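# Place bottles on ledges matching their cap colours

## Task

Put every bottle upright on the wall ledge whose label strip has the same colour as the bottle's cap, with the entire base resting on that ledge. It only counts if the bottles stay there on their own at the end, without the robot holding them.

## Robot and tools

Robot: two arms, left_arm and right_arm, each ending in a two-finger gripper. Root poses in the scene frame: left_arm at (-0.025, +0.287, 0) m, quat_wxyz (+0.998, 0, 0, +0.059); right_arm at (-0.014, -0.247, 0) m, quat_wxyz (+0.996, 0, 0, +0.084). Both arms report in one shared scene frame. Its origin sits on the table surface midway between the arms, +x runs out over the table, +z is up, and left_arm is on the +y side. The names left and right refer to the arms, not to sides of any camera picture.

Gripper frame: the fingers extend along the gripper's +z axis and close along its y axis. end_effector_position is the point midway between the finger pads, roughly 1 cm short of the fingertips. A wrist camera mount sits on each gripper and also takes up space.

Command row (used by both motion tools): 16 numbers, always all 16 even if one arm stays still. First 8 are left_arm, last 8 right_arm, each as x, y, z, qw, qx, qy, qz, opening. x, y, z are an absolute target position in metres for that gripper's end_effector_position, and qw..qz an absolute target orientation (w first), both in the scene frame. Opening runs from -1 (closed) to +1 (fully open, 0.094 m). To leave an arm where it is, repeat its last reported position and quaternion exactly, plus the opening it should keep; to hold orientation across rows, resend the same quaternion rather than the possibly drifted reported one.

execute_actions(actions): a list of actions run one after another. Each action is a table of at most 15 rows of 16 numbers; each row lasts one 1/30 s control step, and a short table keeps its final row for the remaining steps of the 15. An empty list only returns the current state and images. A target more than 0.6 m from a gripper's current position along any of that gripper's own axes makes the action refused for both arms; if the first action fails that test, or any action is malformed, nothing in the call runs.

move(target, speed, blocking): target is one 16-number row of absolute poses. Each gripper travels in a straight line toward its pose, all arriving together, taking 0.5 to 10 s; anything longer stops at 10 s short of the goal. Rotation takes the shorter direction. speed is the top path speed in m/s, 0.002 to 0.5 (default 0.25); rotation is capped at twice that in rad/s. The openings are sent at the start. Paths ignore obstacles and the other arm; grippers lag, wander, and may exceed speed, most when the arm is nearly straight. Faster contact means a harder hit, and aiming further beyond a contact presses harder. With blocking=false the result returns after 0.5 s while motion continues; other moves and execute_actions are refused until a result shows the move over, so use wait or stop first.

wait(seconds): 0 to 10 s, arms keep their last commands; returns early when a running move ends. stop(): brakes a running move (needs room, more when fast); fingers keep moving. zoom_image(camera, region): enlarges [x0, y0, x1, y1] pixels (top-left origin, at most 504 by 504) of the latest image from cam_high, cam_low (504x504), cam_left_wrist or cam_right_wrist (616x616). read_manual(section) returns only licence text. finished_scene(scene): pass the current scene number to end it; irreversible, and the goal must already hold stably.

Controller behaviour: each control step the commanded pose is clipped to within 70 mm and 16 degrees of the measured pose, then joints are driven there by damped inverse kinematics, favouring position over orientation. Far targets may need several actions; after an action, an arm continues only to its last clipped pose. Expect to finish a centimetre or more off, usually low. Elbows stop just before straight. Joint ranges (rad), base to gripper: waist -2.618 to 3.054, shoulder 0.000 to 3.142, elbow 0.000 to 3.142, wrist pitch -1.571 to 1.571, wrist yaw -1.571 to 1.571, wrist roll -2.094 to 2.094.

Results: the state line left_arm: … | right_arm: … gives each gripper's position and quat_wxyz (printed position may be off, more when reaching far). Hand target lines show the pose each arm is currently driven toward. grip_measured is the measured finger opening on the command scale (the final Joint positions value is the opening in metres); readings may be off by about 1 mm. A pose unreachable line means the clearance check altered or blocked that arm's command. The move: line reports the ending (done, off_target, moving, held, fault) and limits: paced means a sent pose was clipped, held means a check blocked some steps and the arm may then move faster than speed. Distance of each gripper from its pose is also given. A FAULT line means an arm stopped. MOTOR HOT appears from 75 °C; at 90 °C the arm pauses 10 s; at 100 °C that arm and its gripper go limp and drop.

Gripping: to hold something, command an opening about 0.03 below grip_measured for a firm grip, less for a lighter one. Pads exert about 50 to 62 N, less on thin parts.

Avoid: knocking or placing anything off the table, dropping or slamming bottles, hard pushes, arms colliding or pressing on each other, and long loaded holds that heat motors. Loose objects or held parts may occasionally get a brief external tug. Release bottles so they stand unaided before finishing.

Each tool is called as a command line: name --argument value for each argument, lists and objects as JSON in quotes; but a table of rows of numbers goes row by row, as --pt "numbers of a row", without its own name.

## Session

execute_actions --actions '[]'

Scene clock: 0.00 s.
left_arm: end_effector_position=(+0.3542, +0.3288, +0.4044) grip_measured=+1.000 end_effector_quat_wxyz=(+0.704, -0.032, +0.708, +0.040) | right_arm: end_effector_position=(+0.3619, -0.1763, +0.4063) grip_measured=+1.000 end_effector_quat_wxyz=(+0.701, -0.065, +0.708, +0.062)
Joint positions: left_arm=[-0.006  1.047  1.04   0.002  0.011  0.012  0.094] | right_arm=[ 0.016  1.053  1.056 -0.013  0.004 -0.003  0.094]
Joint velocities: left_arm=[-0.002 -0.002 -0.012  0.081  0.022  0.022  0.   ] | right_arm=[-0.012  0.007  0.012  0.007  0.051 -0.022  0.   ]
Motor temperatures (°C, as the motors report them): left_arm=[28 28 27 32 28 28] | right_arm=[26 29 31 33 30 29]
Hand target (left_arm): +0.351, +0.328, +0.414; +0.713, -0.032, +0.699, +0.039
Hand target (right_arm): +0.360, -0.177, +0.406; +0.699, -0.066, +0.709, +0.062

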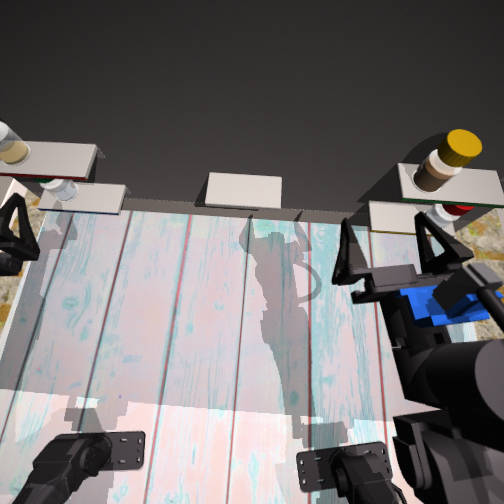

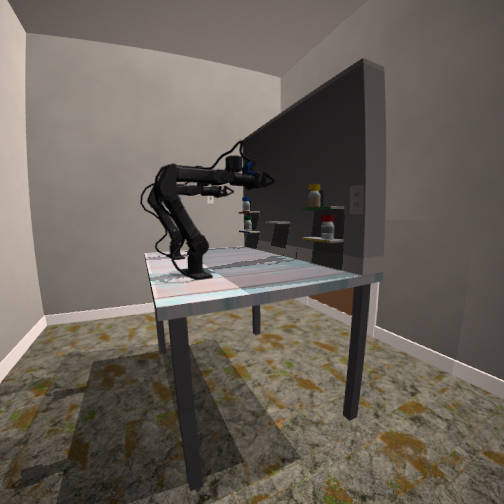

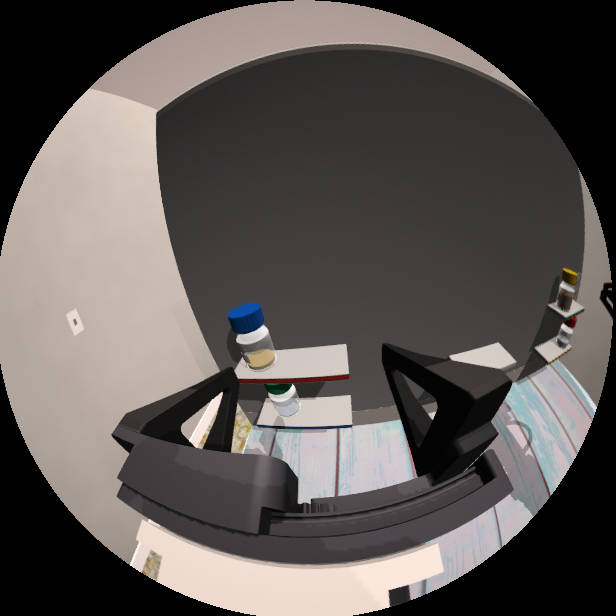

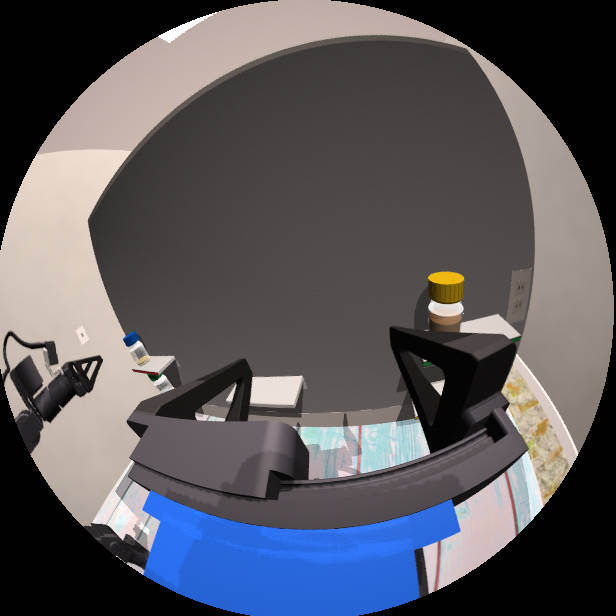

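zoom_image --camera "cam_low" --region '[230, 170, 390, 290]'

zoom_image --camera "cam_high" --region '[0, 100, 150, 250]'

zoom_image --camera "cam_high" --region '[354, 120, 504, 270]'

Region (230, 170, 390, 290) of cam_low's 504x504 image, scaled by 3.150, with more detail than that image has; it fills the top 378 rows of this view, and the rest is white.

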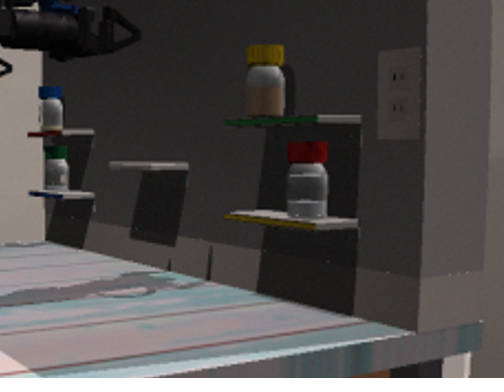

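Region (0, 100, 150, 250) of cam_high's 504x504 image, scaled by 3.360, with more detail than that image has.

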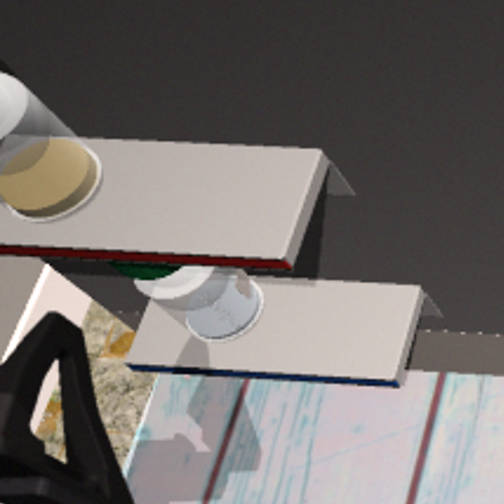

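Region (354, 120, 504, 270) of cam_high's 504x504 image, scaled by 3.360, with more detail than that image has.

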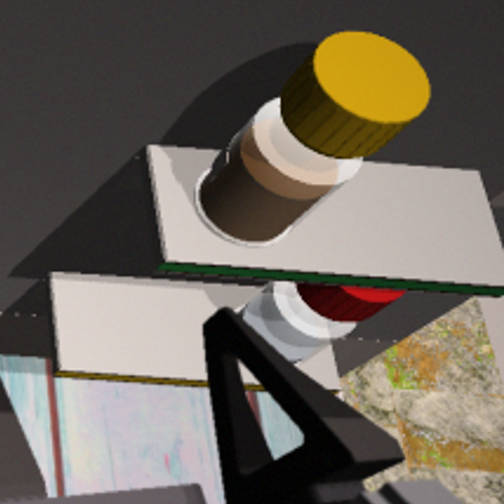

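move --target '[0.45,0.435,0.185,0.707,0,0.707,0,1,0.455,-0.331,0.318,0.707,0,0.707,0,1]' --speed 0.3

Scene clock: 2.83 s.
left_arm: end_effector_position=(+0.4447, +0.4303, +0.1741) grip_measured=+1.000 end_effector_quat_wxyz=(+0.696, -0.003, +0.718, -0.001) | right_arm: end_effector_position=(+0.4588, -0.3298, +0.3177) grip_measured=+1.000 end_effector_quat_wxyz=(+0.707, +0.001, +0.707, -0.002)
Joint positions: left_arm=[0.334 1.839 0.739 1.065 0.449 0.008 0.094] | right_arm=[-0.444  1.464  0.969  0.496 -0.27  -0.002  0.094]
Joint velocities: left_arm=[-0.002 -0.007 -0.002 -0.081  0.022 -0.007  0.   ] | right_arm=[ 0.012  0.007 -0.007 -0.051 -0.022 -0.051  0.   ]
Motor temperatures (°C, as the motors report them): left_arm=[28 28 28 33 28 28] | right_arm=[26 29 31 34 30 29]
Hand target (left_arm): +0.448, +0.434, +0.186; +0.708, -0.001, +0.707, -0.000
Hand target (right_arm): +0.458, -0.330, +0.317; +0.707, +0.002, +0.707, +0.002
Off the commanded pose (left_arm): 0.013 m, 2 deg.
Off the commanded pose (right_arm): 0.004 m, 0 deg.
move: off_target (left_arm)

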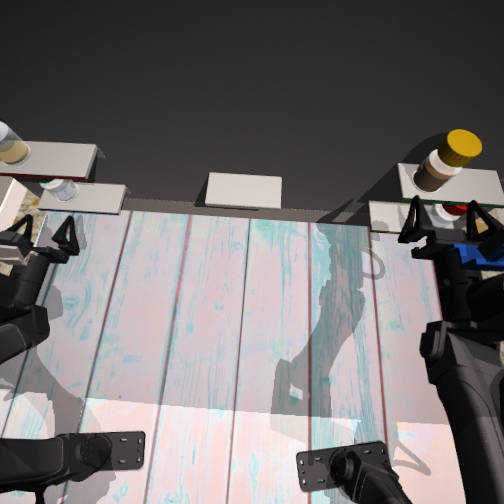

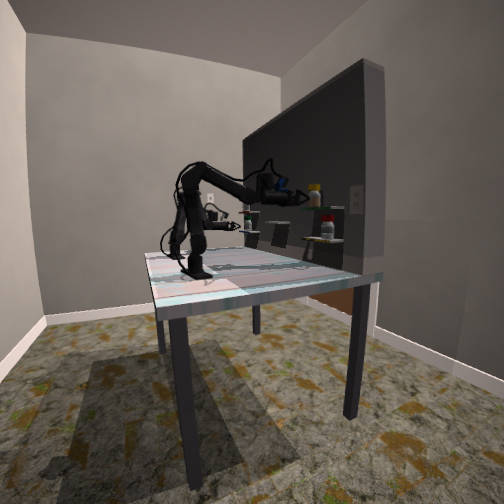

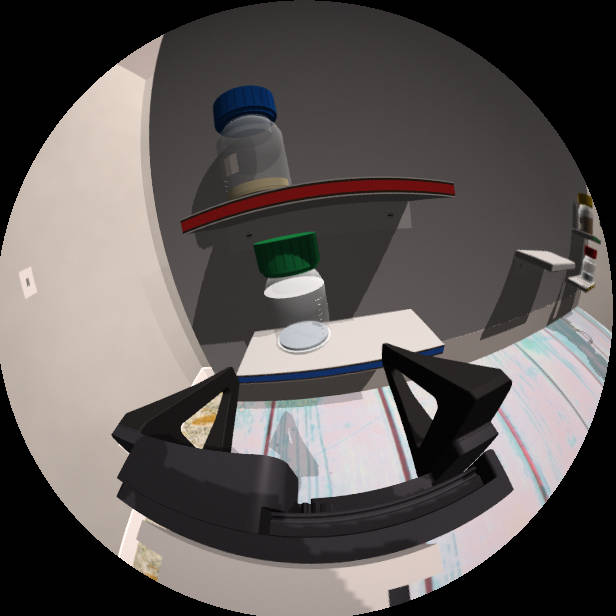

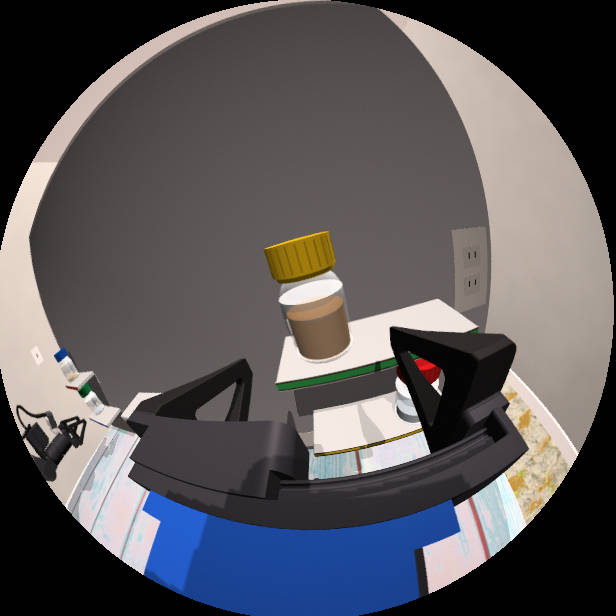

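execute_actions --actions '[[[0.452,0.435,0.186,0.709,0,0.705,0,1,0.460,-0.331,0.318,0.707,0,0.707,0,1],[0.456,0.436,0.186,0.71,0,0.704,0,1,0.464,-0.331,0.318,0.707,0,0.707,0,1],[0.461,0.436,0.186,0.711,0,0.703,0,1,0.469,-0.331,0.319,0.707,0,0.707,0,1],[0.466,0.437,0.186,0.712,0,0.702,0,1,0.474,-0.331,0.319,0.707,0,0.707,0,1],[0.471,0.437,0.186,0.712,0,0.702,0,1,0.479,-0.331,0.320,0.707,0,0.707,0,1],[0.476,0.437,0.185,0.712,0,0.702,0,1,0.484,-0.331,0.320,0.707,0,0.707,0,1],[0.481,0.437,0.185,0.712,0,0.702,0,1,0.489,-0.331,0.320,0.707,0,0.707,0,1],[0.486,0.437,0.185,0.712,0,0.702,0,1,0.494,-0.331,0.320,0.707,0,0.707,0,1],[0.491,0.437,0.185,0.712,0,0.702,0,1,0.499,-0.331,0.320,0.707,0,0.707,0,1],[0.496,0.437,0.184,0.712,0,0.702,0,1,0.504,-0.331,0.320,0.707,0,0.707,0,1],[0.501,0.437,0.184,0.712,0,0.702,0,1,0.509,-0.331,0.320,0.707,0,0.707,0,1],[0.506,0.437,0.184,0.712,0,0.702,0,1,0.514,-0.331,0.320,0.707,0,0.707,0,1],[0.511,0.437,0.184,0.712,0,0.702,0,1,0.519,-0.331,0.320,0.707,0,0.707,0,1],[0.516,0.437,0.184,0.712,0,0.702,0,1,0.524,-0.331,0.320,0.707,0,0.707,0,1],[0.521,0.437,0.184,0.712,0,0.702,0,1,0.529,-0.331,0.320,0.707,0,0.707,0,1]],[[0.525,0.437,0.184,0.712,0,0.702,0,0.9,0.533,-0.331,0.320,0.707,0,0.707,0,0.9],[0.529,0.437,0.184,0.712,0,0.702,0,0.85,0.536,-0.331,0.320,0.707,0,0.707,0,0.85],[0.532,0.437,0.184,0.712,0,0.702,0,0.8,0.539,-0.331,0.320,0.707,0,0.707,0,0.8],[0.535,0.437,0.184,0.712,0,0.702,0,0.75,0.541,-0.331,0.320,0.707,0,0.707,0,0.75],[0.537,0.437,0.184,0.712,0,0.702,0,0.7,0.543,-0.331,0.320,0.707,0,0.707,0,0.7],[0.537,0.437,0.184,0.712,0,0.702,0,0.65,0.543,-0.331,0.320,0.707,0,0.707,0,0.65],[0.537,0.437,0.184,0.712,0,0.702,0,0.6,0.543,-0.331,0.320,0.707,0,0.707,0,0.6]]]'

Scene clock: 4.30 s.
left_arm: end_effector_position=(+0.5305, +0.4372, +0.1763) grip_measured=+0.603 end_effector_quat_wxyz=(+0.706, +0.002, +0.708, +0.001) | right_arm: end_effector_position=(+0.5384, -0.3326, +0.3156) grip_measured=+0.603 end_effector_quat_wxyz=(+0.708, -0.002, +0.706, -0.000)
Joint positions: left_arm=[0.259 2.089 1.103 0.983 0.378 0.004 0.075] | right_arm=[-0.397  1.76   1.267  0.497 -0.23  -0.002  0.075]
Joint velocities: left_arm=[-0.002  0.032 -0.002 -0.081  0.007  0.007 -0.   ] | right_arm=[ 0.007  0.002 -0.012 -0.007 -0.007 -0.051  0.001]
Motor temperatures (°C, as the motors report them): left_arm=[28 28 28 33 28 28] | right_arm=[26 29 32 34 30 29]
Hand target (left_arm): +0.537, +0.437, +0.184; +0.712, -0.000, +0.702, -0.000
Hand target (right_arm): +0.543, -0.330, +0.320; +0.707, -0.000, +0.707, -0.000
Off the commanded pose (left_arm): 0.010 m, 1 deg.
Off the commanded pose (right_arm): 0.007 m, 0 deg.

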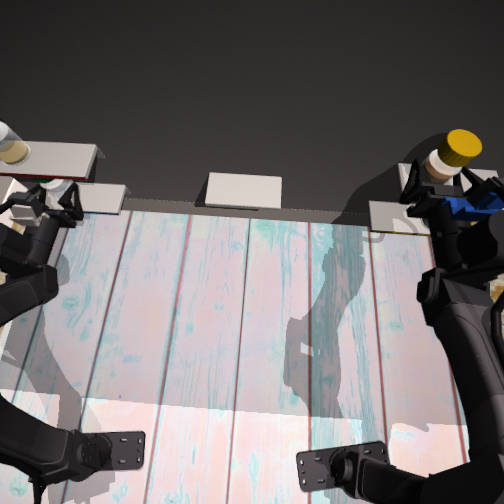

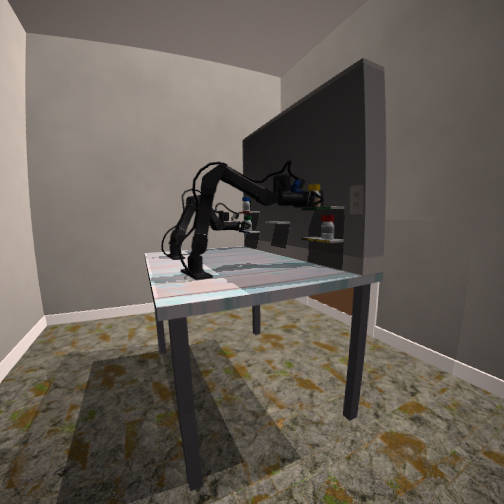

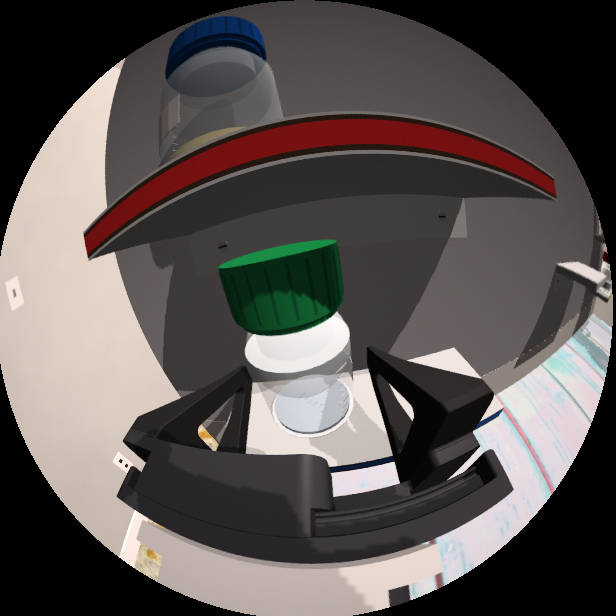

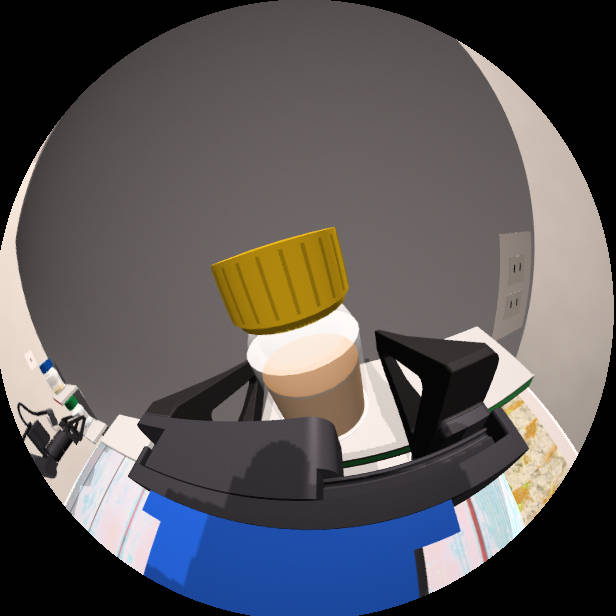

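execute_actions --actions '[[[0.539,0.437,0.184,0.712,0,0.702,0,0.6,0.543,-0.329,0.321,0.707,0,0.707,0,0.6],[0.541,0.438,0.184,0.712,0,0.702,0,0.55,0.543,-0.327,0.322,0.707,0,0.707,0,0.55],[0.543,0.438,0.184,0.712,0,0.702,0,0.5,0.543,-0.326,0.323,0.707,0,0.707,0,0.5],[0.545,0.438,0.184,0.712,0,0.702,0,0.45,0.543,-0.325,0.324,0.707,0,0.707,0,0.45],[0.545,0.438,0.184,0.712,0,0.702,0,0.4,0.543,-0.325,0.324,0.707,0,0.707,0,0.4],[0.545,0.438,0.184,0.712,0,0.702,0,0.36,0.543,-0.325,0.324,0.707,0,0.707,0,0.36],[0.545,0.438,0.184,0.712,0,0.702,0,0.32,0.543,-0.325,0.324,0.707,0,0.707,0,0.32],[0.545,0.438,0.184,0.712,0,0.702,0,0.28,0.543,-0.325,0.324,0.707,0,0.707,0,0.28],[0.545,0.438,0.184,0.712,0,0.702,0,0.25,0.543,-0.325,0.324,0.707,0,0.707,0,0.25],[0.545,0.438,0.184,0.712,0,0.702,0,0.22,0.543,-0.325,0.324,0.707,0,0.707,0,0.22],[0.545,0.438,0.184,0.712,0,0.702,0,0.2,0.543,-0.325,0.324,0.707,0,0.707,0,0.19],[0.545,0.438,0.184,0.712,0,0.702,0,0.18,0.543,-0.325,0.324,0.707,0,0.707,0,0.17],[0.545,0.438,0.184,0.712,0,0.702,0,0.16,0.543,-0.325,0.324,0.707,0,0.707,0,0.15],[0.545,0.438,0.184,0.712,0,0.702,0,0.14,0.543,-0.325,0.324,0.707,0,0.707,0,0.13],[0.545,0.438,0.184,0.712,0,0.702,0,0.14,0.543,-0.325,0.324,0.707,0,0.707,0,0.125]],[[0.545,0.438,0.184,0.712,0,0.702,0,0.14,0.543,-0.326,0.325,0.707,0,0.707,0,0.125],[0.545,0.438,0.185,0.712,0,0.702,0,0.14,0.543,-0.326,0.327,0.709,0,0.705,0,0.125],[0.544,0.438,0.187,0.713,0,0.701,0,0.14,0.543,-0.326,0.330,0.711,0,0.703,0,0.125],[0.544,0.438,0.189,0.714,0,0.700,0,0.14,0.543,-0.327,0.333,0.713,0,0.701,0,0.125],[0.543,0.438,0.191,0.715,0,0.699,0,0.14,0.542,-0.327,0.336,0.715,0,0.699,0,0.125],[0.543,0.438,0.193,0.716,0,0.698,0,0.14,0.542,-0.327,0.339,0.717,0,0.697,0,0.125],[0.542,0.438,0.195,0.717,0,0.697,0,0.14,0.541,-0.328,0.342,0.719,0,0.695,0,0.125],[0.542,0.438,0.197,0.718,0,0.696,0,0.14,0.541,-0.328,0.345,0.721,0,0.693,0,0.125],[0.541,0.438,0.199,0.719,0,0.695,0,0.14,0.540,-0.328,0.348,0.723,0,0.691,0,0.125],[0.541,0.438,0.201,0.720,0,0.694,0,0.14,0.540,-0.328,0.351,0.725,0,0.689,0,0.125],[0.540,0.438,0.203,0.721,0,0.693,0,0.14,0.539,-0.328,0.354,0.726,0,0.688,0,0.125],[0.540,0.438,0.204,0.722,0,0.692,0,0.14,0.538,-0.328,0.356,0.727,0,0.687,0,0.125],[0.540,0.438,0.205,0.722,0,0.692,0,0.14,0.538,-0.328,0.358,0.728,0,0.686,0,0.125]]]'

Scene clock: 7.37 s.
left_arm: end_effector_position=(+0.5384, +0.4391, +0.1780) grip_measured=+0.181 end_effector_quat_wxyz=(+0.707, -0.000, +0.707, +0.001) | right_arm: end_effector_position=(+0.5411, -0.3293, +0.3146) grip_measured=+0.161 end_effector_quat_wxyz=(+0.697, +0.006, +0.717, +0.001)
Joint positions: left_arm=[0.255 2.109 1.143 0.968 0.371 0.    0.055] | right_arm=[-0.383  1.76   1.296  0.436 -0.207  0.004  0.055]
Joint velocities: left_arm=[ 0.002 -0.007 -0.022 -0.007  0.022  0.051  0.001] | right_arm=[-0.002 -0.002  0.027 -0.081  0.037 -0.007  0.001]
Motor temperatures (°C, as the motors report them): left_arm=[28 29 29 34 28 28] | right_arm=[26 30 33 35 30 29]
Hand target (left_arm): +0.540, +0.438, +0.205; +0.722, +0.000, +0.692, +0.000
Hand target (right_arm): +0.536, -0.328, +0.357; +0.728, -0.000, +0.686, -0.000
Off the commanded pose (left_arm): 0.027 m, 2 deg.
Off the commanded pose (right_arm): 0.044 m, 5 deg.

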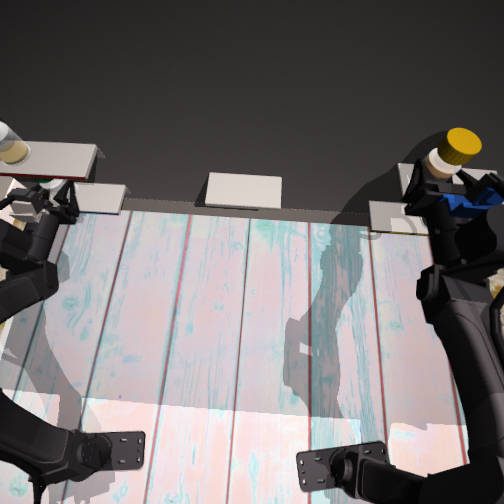

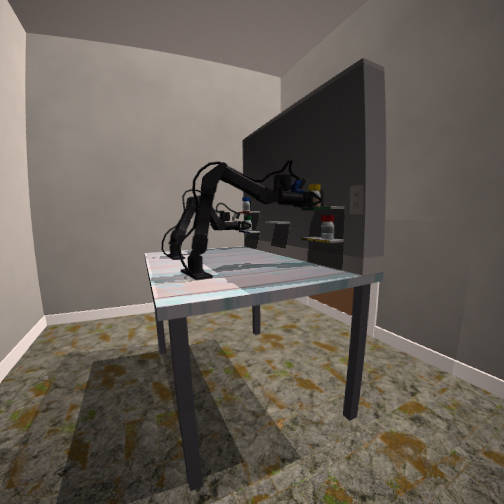

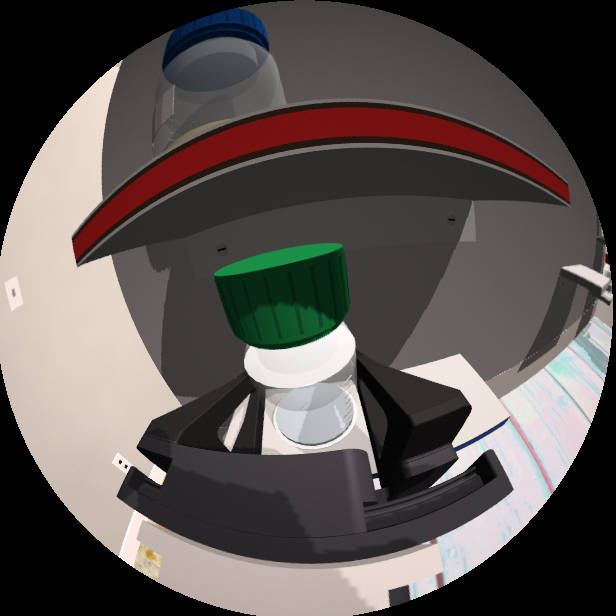

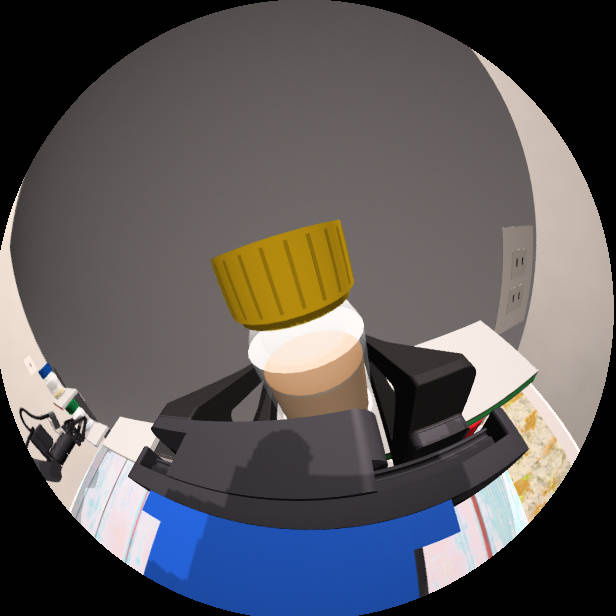

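execute_actions --actions '[[[0.540,0.438,0.207,0.724,0,0.690,0,0.14,0.538,-0.328,0.360,0.730,0,0.683,0,0.125],[0.540,0.438,0.209,0.726,0,0.688,0,0.14,0.538,-0.328,0.362,0.732,0,0.681,0,0.125],[0.540,0.438,0.211,0.728,0,0.686,0,0.14,0.538,-0.328,0.364,0.734,0,0.679,0,0.125],[0.540,0.438,0.213,0.730,0,0.683,0,0.14,0.538,-0.328,0.366,0.736,0,0.677,0,0.125],[0.540,0.438,0.215,0.732,0,0.681,0,0.14,0.538,-0.328,0.368,0.738,0,0.675,0,0.125],[0.540,0.438,0.217,0.733,0,0.680,0,0.14,0.538,-0.328,0.370,0.740,0,0.673,0,0.125],[0.540,0.438,0.219,0.734,0,0.679,0,0.14,0.538,-0.328,0.372,0.742,0,0.670,0,0.125],[0.540,0.438,0.221,0.735,0,0.678,0,0.14,0.538,-0.328,0.374,0.743,0,0.669,0,0.125],[0.540,0.438,0.222,0.735,0,0.678,0,0.14,0.538,-0.328,0.376,0.744,0,0.668,0,0.125],[0.540,0.438,0.222,0.735,0,0.678,0,0.14,0.537,-0.328,0.378,0.744,0,0.668,0,0.125],[0.540,0.438,0.222,0.735,0,0.678,0,0.14,0.535,-0.328,0.379,0.744,0,0.668,0,0.125],[0.540,0.438,0.222,0.735,0,0.678,0,0.14,0.533,-0.328,0.380,0.744,0,0.668,0,0.125]]]'

Scene clock: 8.17 s.
left_arm: end_effector_position=(+0.5376, +0.4389, +0.1798) grip_measured=+0.181 end_effector_quat_wxyz=(+0.704, -0.009, +0.710, -0.007) | right_arm: end_effector_position=(+0.5382, -0.3285, +0.3279) grip_measured=+0.161 end_effector_quat_wxyz=(+0.705, +0.009, +0.709, +0.004)
Joint positions: left_arm=[ 0.255  2.095  1.143  0.942  0.371 -0.019  0.055] | right_arm=[-0.383  1.743  1.306  0.43  -0.207  0.016  0.055]
Joint velocities: left_arm=[ 0.002 -0.017 -0.002 -0.037 -0.081 -0.022 -0.002] | right_arm=[-0.007 -0.129  0.012 -0.007  0.037 -0.022 -0.   ]
Motor temperatures (°C, as the motors report them): left_arm=[28 29 29 34 28 28] | right_arm=[26 30 33 35 30 29]
Hand target (left_arm): +0.539, +0.438, +0.221; +0.735, +0.000, +0.678, +0.000
Hand target (right_arm): +0.530, -0.327, +0.379; +0.744, -0.000, +0.668, -0.000
Off the commanded pose (left_arm): 0.042 m, 5 deg.
Off the commanded pose (right_arm): 0.052 m, 7 deg.

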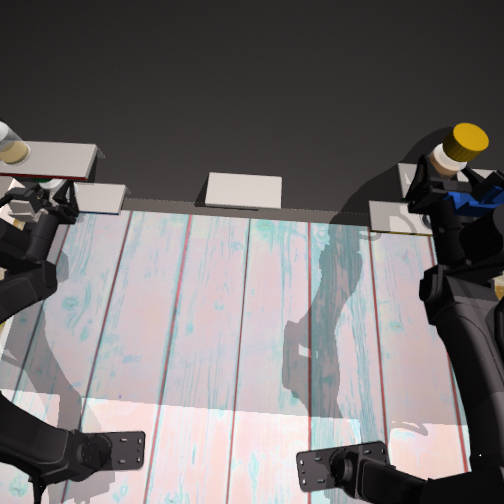

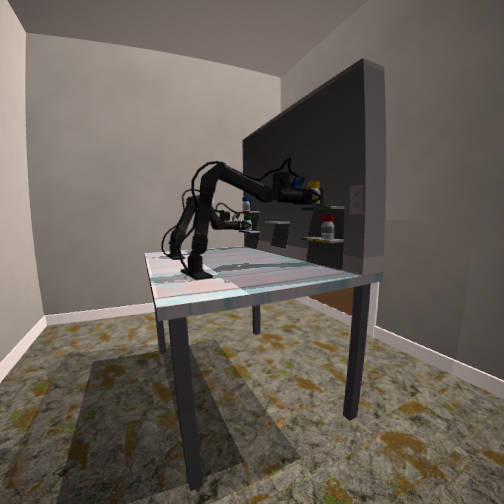

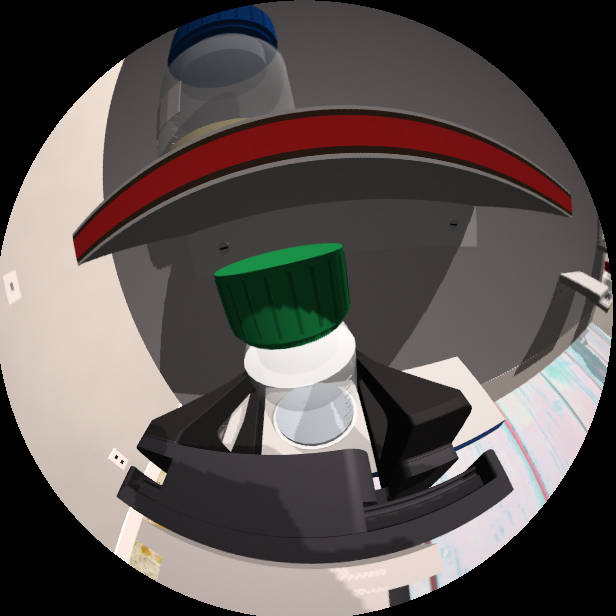

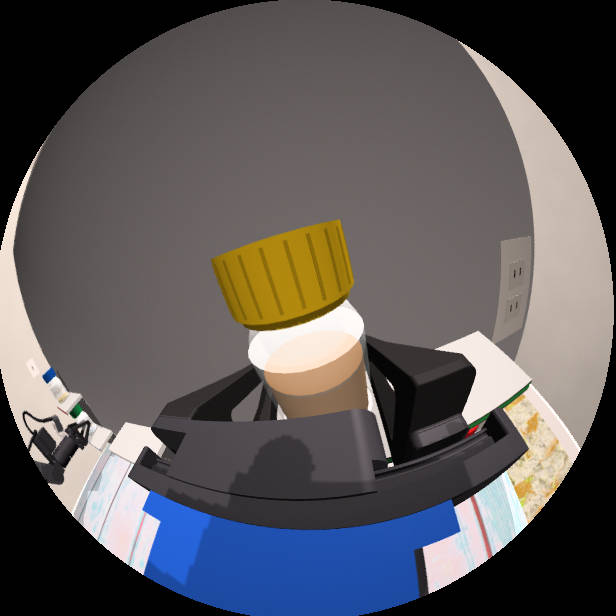

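execute_actions --actions '[[[0.539,0.438,0.224,0.736,0.003,0.677,0.003,0.14,0.529,-0.328,0.380,0.744,-0.004,0.668,-0.004,0.125],[0.537,0.438,0.225,0.736,0.005,0.677,0.005,0.14,0.525,-0.328,0.380,0.744,-0.006,0.668,-0.006,0.125],[0.535,0.438,0.225,0.736,0.007,0.677,0.007,0.14,0.520,-0.328,0.379,0.744,-0.008,0.668,-0.008,0.125],[0.532,0.438,0.225,0.736,0.008,0.677,0.008,0.14,0.515,-0.328,0.378,0.744,-0.008,0.668,-0.008,0.125],[0.529,0.438,0.225,0.736,0.008,0.677,0.008,0.14,0.510,-0.328,0.377,0.744,-0.008,0.668,-0.008,0.125],[0.526,0.438,0.225,0.736,0.008,0.677,0.008,0.14,0.505,-0.328,0.376,0.744,-0.008,0.668,-0.008,0.125],[0.523,0.438,0.225,0.736,0.008,0.677,0.008,0.14,0.500,-0.328,0.375,0.744,-0.008,0.668,-0.008,0.125],[0.520,0.438,0.224,0.736,0.008,0.677,0.008,0.14,0.495,-0.328,0.374,0.744,-0.008,0.668,-0.008,0.125],[0.517,0.438,0.224,0.736,0.008,0.677,0.008,0.14,0.490,-0.328,0.373,0.744,-0.008,0.668,-0.008,0.125],[0.514,0.438,0.224,0.736,0.008,0.677,0.008,0.14,0.485,-0.328,0.372,0.744,-0.008,0.668,-0.008,0.125],[0.511,0.438,0.224,0.736,0.008,0.677,0.008,0.14,0.480,-0.328,0.371,0.744,-0.008,0.668,-0.008,0.125],[0.508,0.438,0.223,0.736,0.008,0.677,0.008,0.14,0.475,-0.328,0.370,0.744,-0.008,0.668,-0.008,0.125],[0.505,0.438,0.223,0.736,0.008,0.677,0.008,0.14,0.470,-0.328,0.369,0.744,-0.008,0.668,-0.008,0.125],[0.502,0.438,0.223,0.736,0.008,0.677,0.008,0.14,0.465,-0.328,0.368,0.744,-0.008,0.668,-0.008,0.125],[0.499,0.438,0.223,0.736,0.008,0.677,0.008,0.14,0.460,-0.328,0.367,0.744,-0.008,0.668,-0.008,0.125]]]'

Scene clock: 9.23 s.
left_arm: end_effector_position=(+0.5119, +0.4368, +0.1924) grip_measured=+0.181 end_effector_quat_wxyz=(+0.708, -0.006, +0.706, -0.004) | right_arm: end_effector_position=(+0.4787, -0.3300, +0.3509) grip_measured=+0.161 end_effector_quat_wxyz=(+0.723, +0.004, +0.691, -0.004)
Joint positions: left_arm=[ 0.273  1.999  1.034  0.969  0.387 -0.016  0.055] | right_arm=[-0.425  1.519  1.11   0.455 -0.244  0.011  0.055]
Joint velocities: left_arm=[ 0.115 -0.208 -0.403  0.125  0.125 -0.037 -0.001] | right_arm=[-0.125 -0.53  -0.603  0.051 -0.125  0.007  0.   ]
Motor temperatures (°C, as the motors report them): left_arm=[28 30 29 34 28 28] | right_arm=[26 30 33 35 30 29]
Hand target (left_arm): +0.501, +0.438, +0.222; +0.735, +0.008, +0.678, +0.009
Hand target (right_arm): +0.463, -0.329, +0.367; +0.743, -0.008, +0.669, -0.009
Off the commanded pose (left_arm): 0.033 m, 5 deg.
Off the commanded pose (right_arm): 0.025 m, 4 deg.

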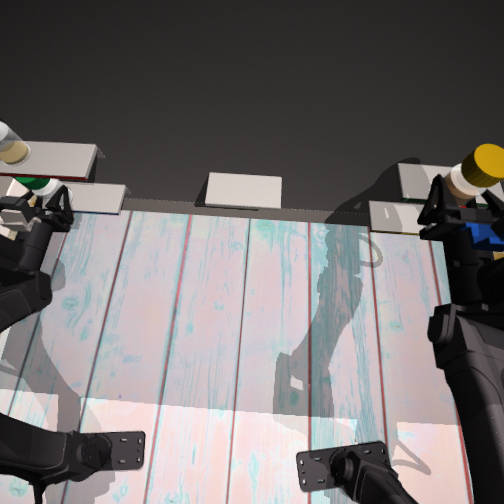

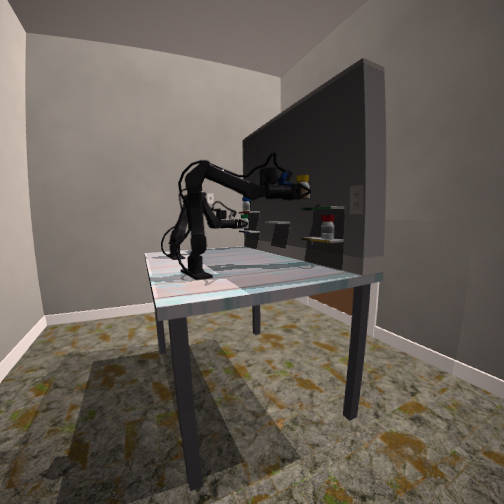

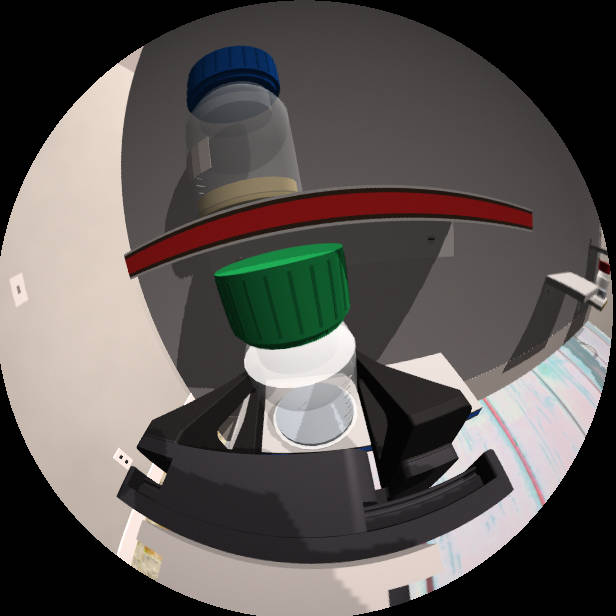

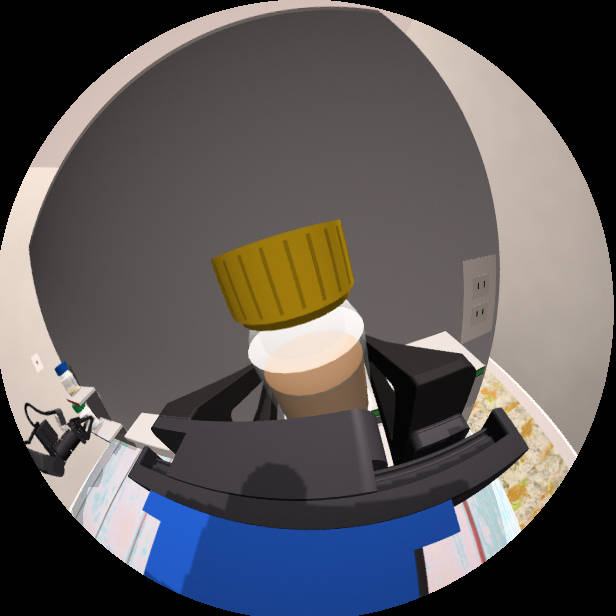

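execute_actions --actions '[[[0.495,0.438,0.221,0.736,0.008,0.677,0.008,0.14,0.456,-0.328,0.365,0.744,-0.008,0.668,-0.008,0.125],[0.490,0.438,0.220,0.736,0.008,0.677,0.008,0.14,0.452,-0.328,0.362,0.744,-0.008,0.668,-0.008,0.125],[0.485,0.438,0.219,0.736,0.008,0.677,0.008,0.14,0.448,-0.328,0.358,0.743,-0.008,0.669,-0.008,0.125],[0.480,0.437,0.219,0.736,0.008,0.677,0.008,0.14,0.444,-0.329,0.353,0.743,-0.008,0.669,-0.008,0.125],[0.475,0.436,0.219,0.736,0.008,0.677,0.008,0.14,0.440,-0.329,0.347,0.742,-0.008,0.670,-0.008,0.125],[0.470,0.434,0.219,0.736,0.008,0.677,0.008,0.14,0.437,-0.329,0.340,0.742,-0.008,0.670,-0.008,0.125],[0.465,0.431,0.219,0.736,0.008,0.677,0.008,0.14,0.435,-0.330,0.333,0.741,-0.008,0.671,-0.008,0.125],[0.460,0.427,0.219,0.736,0.007,0.677,0.007,0.14,0.433,-0.330,0.326,0.741,-0.008,0.671,-0.008,0.125],[0.456,0.422,0.219,0.736,0.007,0.677,0.007,0.14,0.432,-0.330,0.319,0.740,-0.008,0.673,-0.008,0.125],[0.453,0.416,0.220,0.736,0.007,0.677,0.007,0.14,0.432,-0.331,0.312,0.740,-0.008,0.673,-0.008,0.125],[0.451,0.409,0.221,0.736,0.006,0.677,0.006,0.14,0.432,-0.331,0.305,0.739,-0.008,0.674,-0.008,0.125],[0.450,0.401,0.223,0.736,0.006,0.677,0.006,0.14,0.432,-0.331,0.298,0.739,-0.008,0.674,-0.008,0.125],[0.450,0.393,0.225,0.736,0.006,0.677,0.006,0.14,0.432,-0.332,0.291,0.738,-0.008,0.675,-0.008,0.125],[0.450,0.384,0.228,0.736,0.005,0.677,0.005,0.14,0.432,-0.332,0.284,0.738,-0.008,0.675,-0.008,0.125],[0.450,0.375,0.231,0.736,0.005,0.677,0.005,0.14,0.432,-0.332,0.277,0.737,-0.008,0.676,-0.008,0.125]],[[0.45,0.366,0.235,0.736,0.004,0.677,0.004,0.14,0.432,-0.333,0.270,0.737,-0.008,0.676,-0.008,0.125],[0.45,0.357,0.239,0.736,0.004,0.677,0.004,0.14,0.432,-0.333,0.263,0.736,-0.008,0.677,-0.008,0.125],[0.45,0.348,0.243,0.736,0.003,0.677,0.003,0.14,0.432,-0.333,0.256,0.736,-0.008,0.677,-0.008,0.125],[0.45,0.339,0.247,0.736,0.003,0.677,0.003,0.14,0.432,-0.334,0.249,0.735,-0.008,0.678,-0.008,0.125],[0.45,0.330,0.251,0.736,0.002,0.677,0.002,0.14,0.432,-0.334,0.243,0.735,-0.008,0.678,-0.008,0.125],[0.45,0.321,0.255,0.736,0.002,0.677,0.002,0.14,0.432,-0.334,0.237,0.735,-0.008,0.678,-0.008,0.125],[0.45,0.312,0.259,0.736,0.001,0.677,0.001,0.14,0.432,-0.335,0.232,0.735,-0.008,0.678,-0.008,0.125],[0.45,0.303,0.263,0.736,0.001,0.677,0.001,0.14,0.432,-0.335,0.227,0.735,-0.008,0.678,-0.008,0.125],[0.45,0.294,0.267,0.736,0,0.677,0,0.14,0.432,-0.335,0.223,0.735,-0.008,0.678,-0.008,0.125],[0.45,0.285,0.271,0.736,0,0.677,0,0.14,0.432,-0.335,0.219,0.735,-0.008,0.678,-0.008,0.125],[0.45,0.276,0.275,0.736,-0.001,0.677,-0.001,0.14,0.432,-0.335,0.216,0.735,-0.008,0.678,-0.008,0.125],[0.45,0.267,0.279,0.736,-0.001,0.677,-0.001,0.14,0.432,-0.335,0.214,0.735,-0.008,0.678,-0.008,0.125],[0.45,0.258,0.283,0.736,-0.002,0.677,-0.002,0.14,0.432,-0.335,0.212,0.735,-0.008,0.678,-0.008,0.125],[0.45,0.249,0.287,0.736,-0.002,0.677,-0.002,0.14,0.433,-0.335,0.211,0.735,-0.008,0.678,-0.008,0.125],[0.451,0.240,0.291,0.736,-0.003,0.677,-0.003,0.14,0.434,-0.335,0.210,0.735,-0.008,0.678,-0.008,0.125]],[[0.453,0.231,0.295,0.736,-0.003,0.677,-0.003,0.14,0.436,-0.335,0.210,0.735,-0.008,0.678,-0.008,0.125],[0.456,0.222,0.298,0.736,-0.004,0.677,-0.004,0.14,0.438,-0.335,0.210,0.735,-0.008,0.678,-0.008,0.125],[0.460,0.213,0.301,0.736,-0.004,0.677,-0.004,0.14,0.440,-0.335,0.210,0.735,-0.008,0.678,-0.008,0.125],[0.464,0.204,0.304,0.736,-0.005,0.677,-0.005,0.14,0.442,-0.335,0.210,0.735,-0.008,0.678,-0.008,0.125],[0.468,0.195,0.306,0.736,-0.005,0.677,-0.005,0.14,0.444,-0.335,0.210,0.735,-0.008,0.678,-0.008,0.125],[0.472,0.186,0.308,0.736,-0.006,0.677,-0.006,0.14,0.446,-0.335,0.210,0.735,-0.008,0.678,-0.008,0.125],[0.476,0.177,0.310,0.736,-0.006,0.677,-0.006,0.14,0.448,-0.335,0.210,0.735,-0.008,0.678,-0.008,0.125],[0.480,0.168,0.311,0.736,-0.007,0.677,-0.007,0.14,0.450,-0.335,0.210,0.735,-0.008,0.678,-0.008,0.125],[0.484,0.159,0.312,0.736,-0.007,0.677,-0.007,0.14,0.452,-0.335,0.210,0.735,-0.008,0.678,-0.008,0.125],[0.488,0.150,0.313,0.736,-0.008,0.677,-0.008,0.14,0.454,-0.335,0.210,0.735,-0.008,0.678,-0.008,0.125],[0.492,0.142,0.313,0.736,-0.008,0.677,-0.008,0.14,0.456,-0.335,0.210,0.735,-0.008,0.678,-0.008,0.125],[0.496,0.134,0.313,0.736,-0.009,0.677,-0.009,0.14,0.458,-0.335,0.210,0.735,-0.008,0.678,-0.008,0.125],[0.500,0.127,0.313,0.736,-0.009,0.677,-0.009,0.14,0.460,-0.335,0.210,0.735,-0.008,0.678,-0.008,0.125],[0.503,0.121,0.313,0.736,-0.010,0.677,-0.010,0.14,0.461,-0.335,0.210,0.735,-0.008,0.678,-0.008,0.125],[0.506,0.116,0.313,0.736,-0.010,0.677,-0.010,0.14,0.462,-0.335,0.210,0.735,-0.008,0.678,-0.008,0.125]]]'

Scene clock: 11.90 s.
left_arm: end_effector_position=(+0.4952, +0.1188, +0.2984) grip_measured=+0.181 end_effector_quat_wxyz=(+0.727, +0.016, +0.685, -0.030) | right_arm: end_effector_position=(+0.4493, -0.3342, +0.1785) grip_measured=+0.161 end_effector_quat_wxyz=(+0.702, +0.003, +0.712, +0.004)
Joint positions: left_arm=[-0.55   1.773  1.151  0.687 -0.367  0.005  0.055] | right_arm=[-0.47   1.759  0.63   1.114 -0.302  0.006  0.055]
Joint velocities: left_arm=[-0.354  0.745  0.72  -0.212 -0.447  0.037  0.001] | right_arm=[ 0.061  0.1    0.183 -0.037 -0.007 -0.022 -0.002]
Motor temperatures (°C, as the motors report them): left_arm=[28 31 29 35 28 28] | right_arm=[26 31 33 36 30 29]
Hand target (left_arm): +0.503, +0.116, +0.312; +0.737, -0.007, +0.676, -0.012
Hand target (right_arm): +0.459, -0.334, +0.210; +0.735, -0.007, +0.678, -0.007
Off the commanded pose (left_arm): 0.018 m, 4 deg.
Off the commanded pose (right_arm): 0.034 m, 6 deg.

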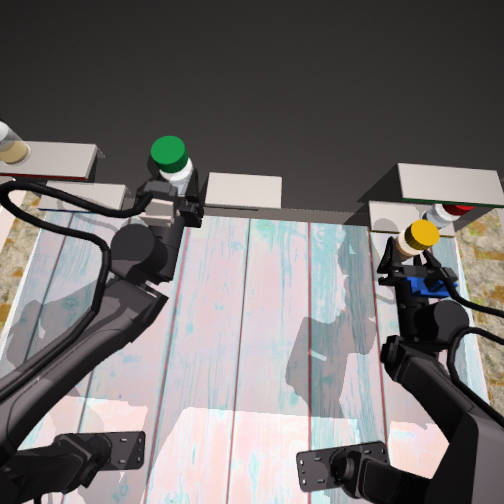

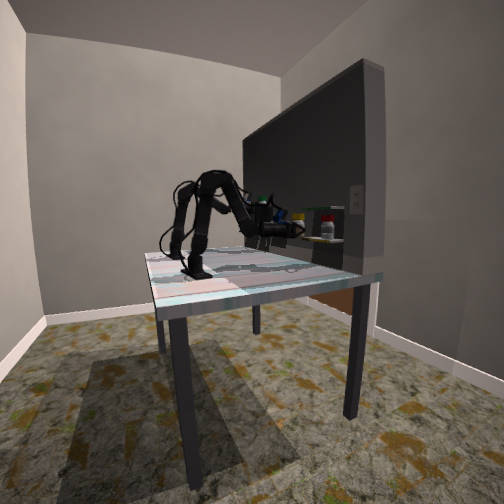

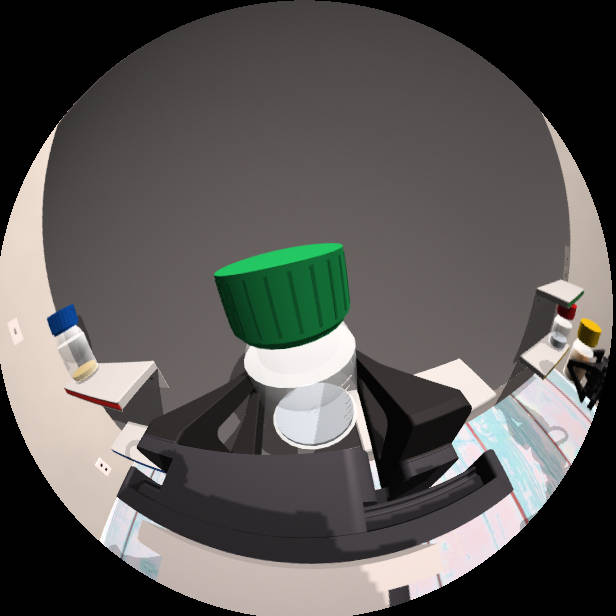

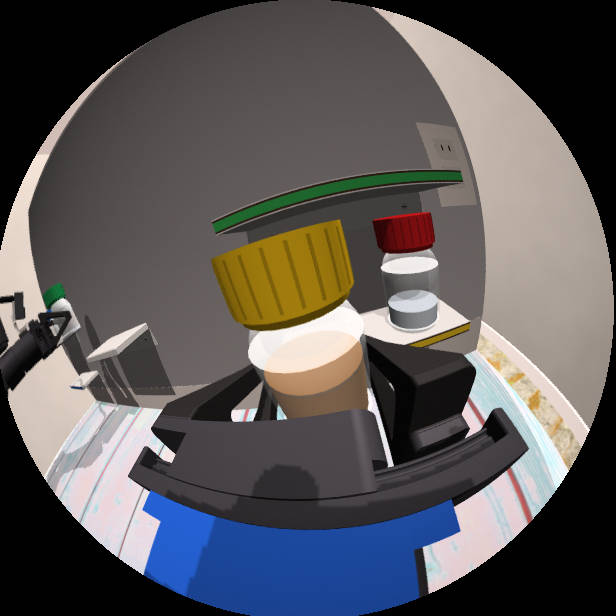

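execute_actions --actions '[[[0.509,0.111,0.312,0.736,-0.010,0.677,-0.010,0.14,0.463,-0.334,0.212,0.737,-0.008,0.676,-0.008,0.125],[0.512,0.105,0.311,0.736,-0.010,0.677,-0.010,0.14,0.464,-0.333,0.214,0.738,-0.008,0.675,-0.008,0.125],[0.515,0.099,0.310,0.736,-0.011,0.677,-0.011,0.14,0.466,-0.332,0.215,0.739,-0.008,0.674,-0.008,0.125],[0.518,0.093,0.309,0.736,-0.011,0.677,-0.011,0.14,0.468,-0.331,0.216,0.74,-0.008,0.673,-0.008,0.125],[0.521,0.087,0.308,0.736,-0.011,0.677,-0.011,0.14,0.471,-0.330,0.216,0.74,-0.008,0.673,-0.008,0.125],[0.524,0.081,0.307,0.736,-0.012,0.677,-0.012,0.14,0.474,-0.329,0.216,0.74,-0.008,0.673,-0.008,0.125],[0.527,0.075,0.306,0.736,-0.012,0.677,-0.012,0.14,0.477,-0.328,0.216,0.74,-0.008,0.673,-0.008,0.125],[0.530,0.069,0.305,0.736,-0.012,0.677,-0.012,0.14,0.480,-0.328,0.216,0.74,-0.008,0.673,-0.008,0.125],[0.533,0.064,0.304,0.736,-0.013,0.677,-0.013,0.14,0.483,-0.328,0.216,0.74,-0.008,0.673,-0.008,0.125],[0.535,0.059,0.303,0.736,-0.013,0.677,-0.013,0.14,0.486,-0.328,0.217,0.74,-0.008,0.673,-0.008,0.125],[0.537,0.055,0.302,0.736,-0.013,0.677,-0.013,0.14,0.489,-0.328,0.217,0.74,-0.008,0.673,-0.008,0.125],[0.539,0.052,0.301,0.736,-0.013,0.677,-0.013,0.14,0.492,-0.328,0.217,0.74,-0.008,0.673,-0.008,0.125],[0.540,0.049,0.300,0.736,-0.013,0.677,-0.013,0.14,0.495,-0.328,0.217,0.74,-0.008,0.673,-0.008,0.125],[0.541,0.047,0.300,0.736,-0.013,0.677,-0.013,0.14,0.497,-0.328,0.217,0.74,-0.008,0.673,-0.008,0.125],[0.541,0.046,0.300,0.736,-0.013,0.677,-0.013,0.14,0.499,-0.328,0.217,0.74,-0.008,0.673,-0.008,0.125]]]'

Scene clock: 12.83 s.
left_arm: end_effector_position=(+0.5372, +0.0457, +0.2705) grip_measured=+0.181 end_effector_quat_wxyz=(+0.714, +0.008, +0.700, -0.011) | right_arm: end_effector_position=(+0.4839, -0.3252, +0.1944) grip_measured=+0.161 end_effector_quat_wxyz=(+0.720, -0.006, +0.694, +0.003)
Joint positions: left_arm=[-0.671  2.06   1.469  0.614 -0.525  0.008  0.055] | right_arm=[-0.419  1.844  0.765  1.115 -0.263  0.005  0.055]
Joint velocities: left_arm=[-0.11   0.276  0.237 -0.095 -0.081  0.022 -0.001] | right_arm=[ 0.007  0.125  0.11   0.007  0.051 -0.022  0.   ]
Motor temperatures (°C, as the motors report them): left_arm=[28 31 30 35 28 28] | right_arm=[26 31 33 37 30 29]
Hand target (left_arm): +0.539, +0.047, +0.300; +0.735, -0.013, +0.677, -0.014
Hand target (right_arm): +0.496, -0.327, +0.217; +0.740, -0.008, +0.673, -0.008
Off the commanded pose (left_arm): 0.030 m, 4 deg.
Off the commanded pose (right_arm): 0.027 m, 4 deg.

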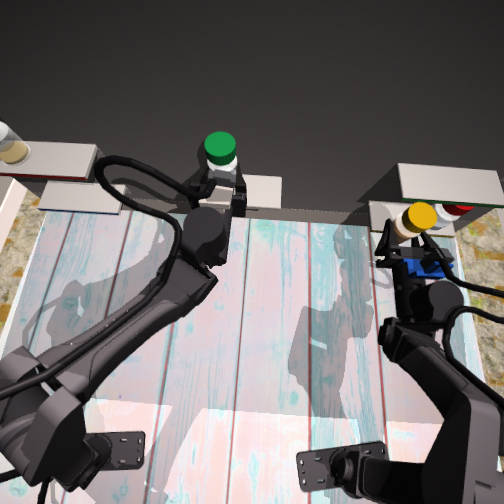

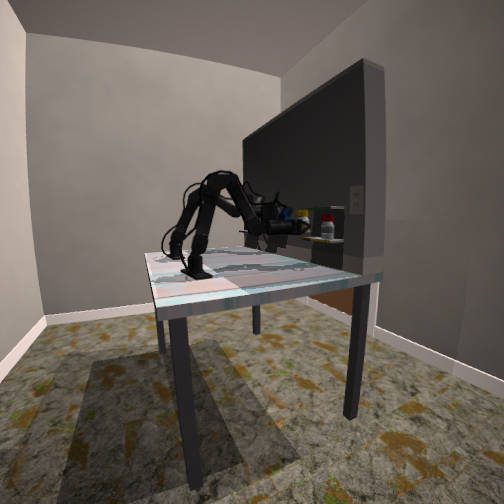

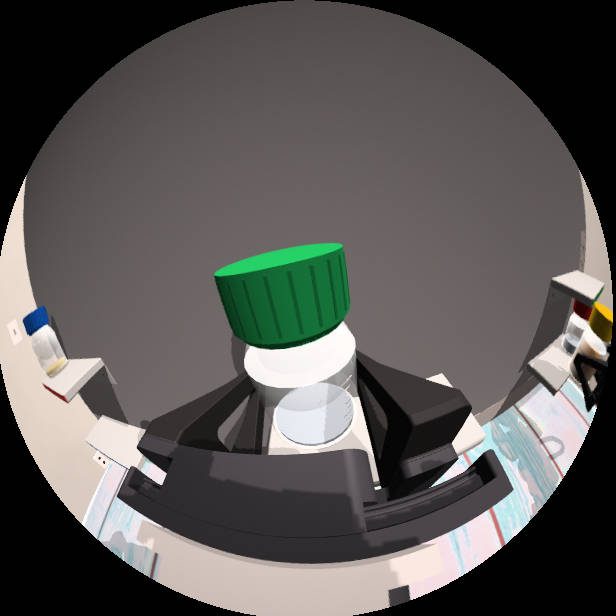

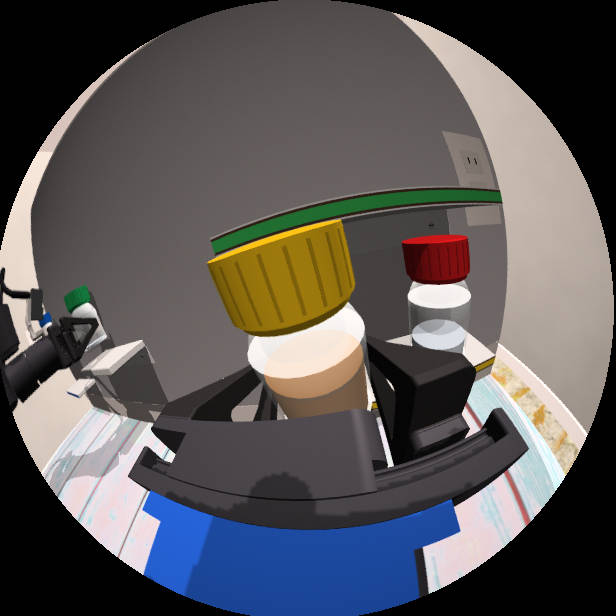

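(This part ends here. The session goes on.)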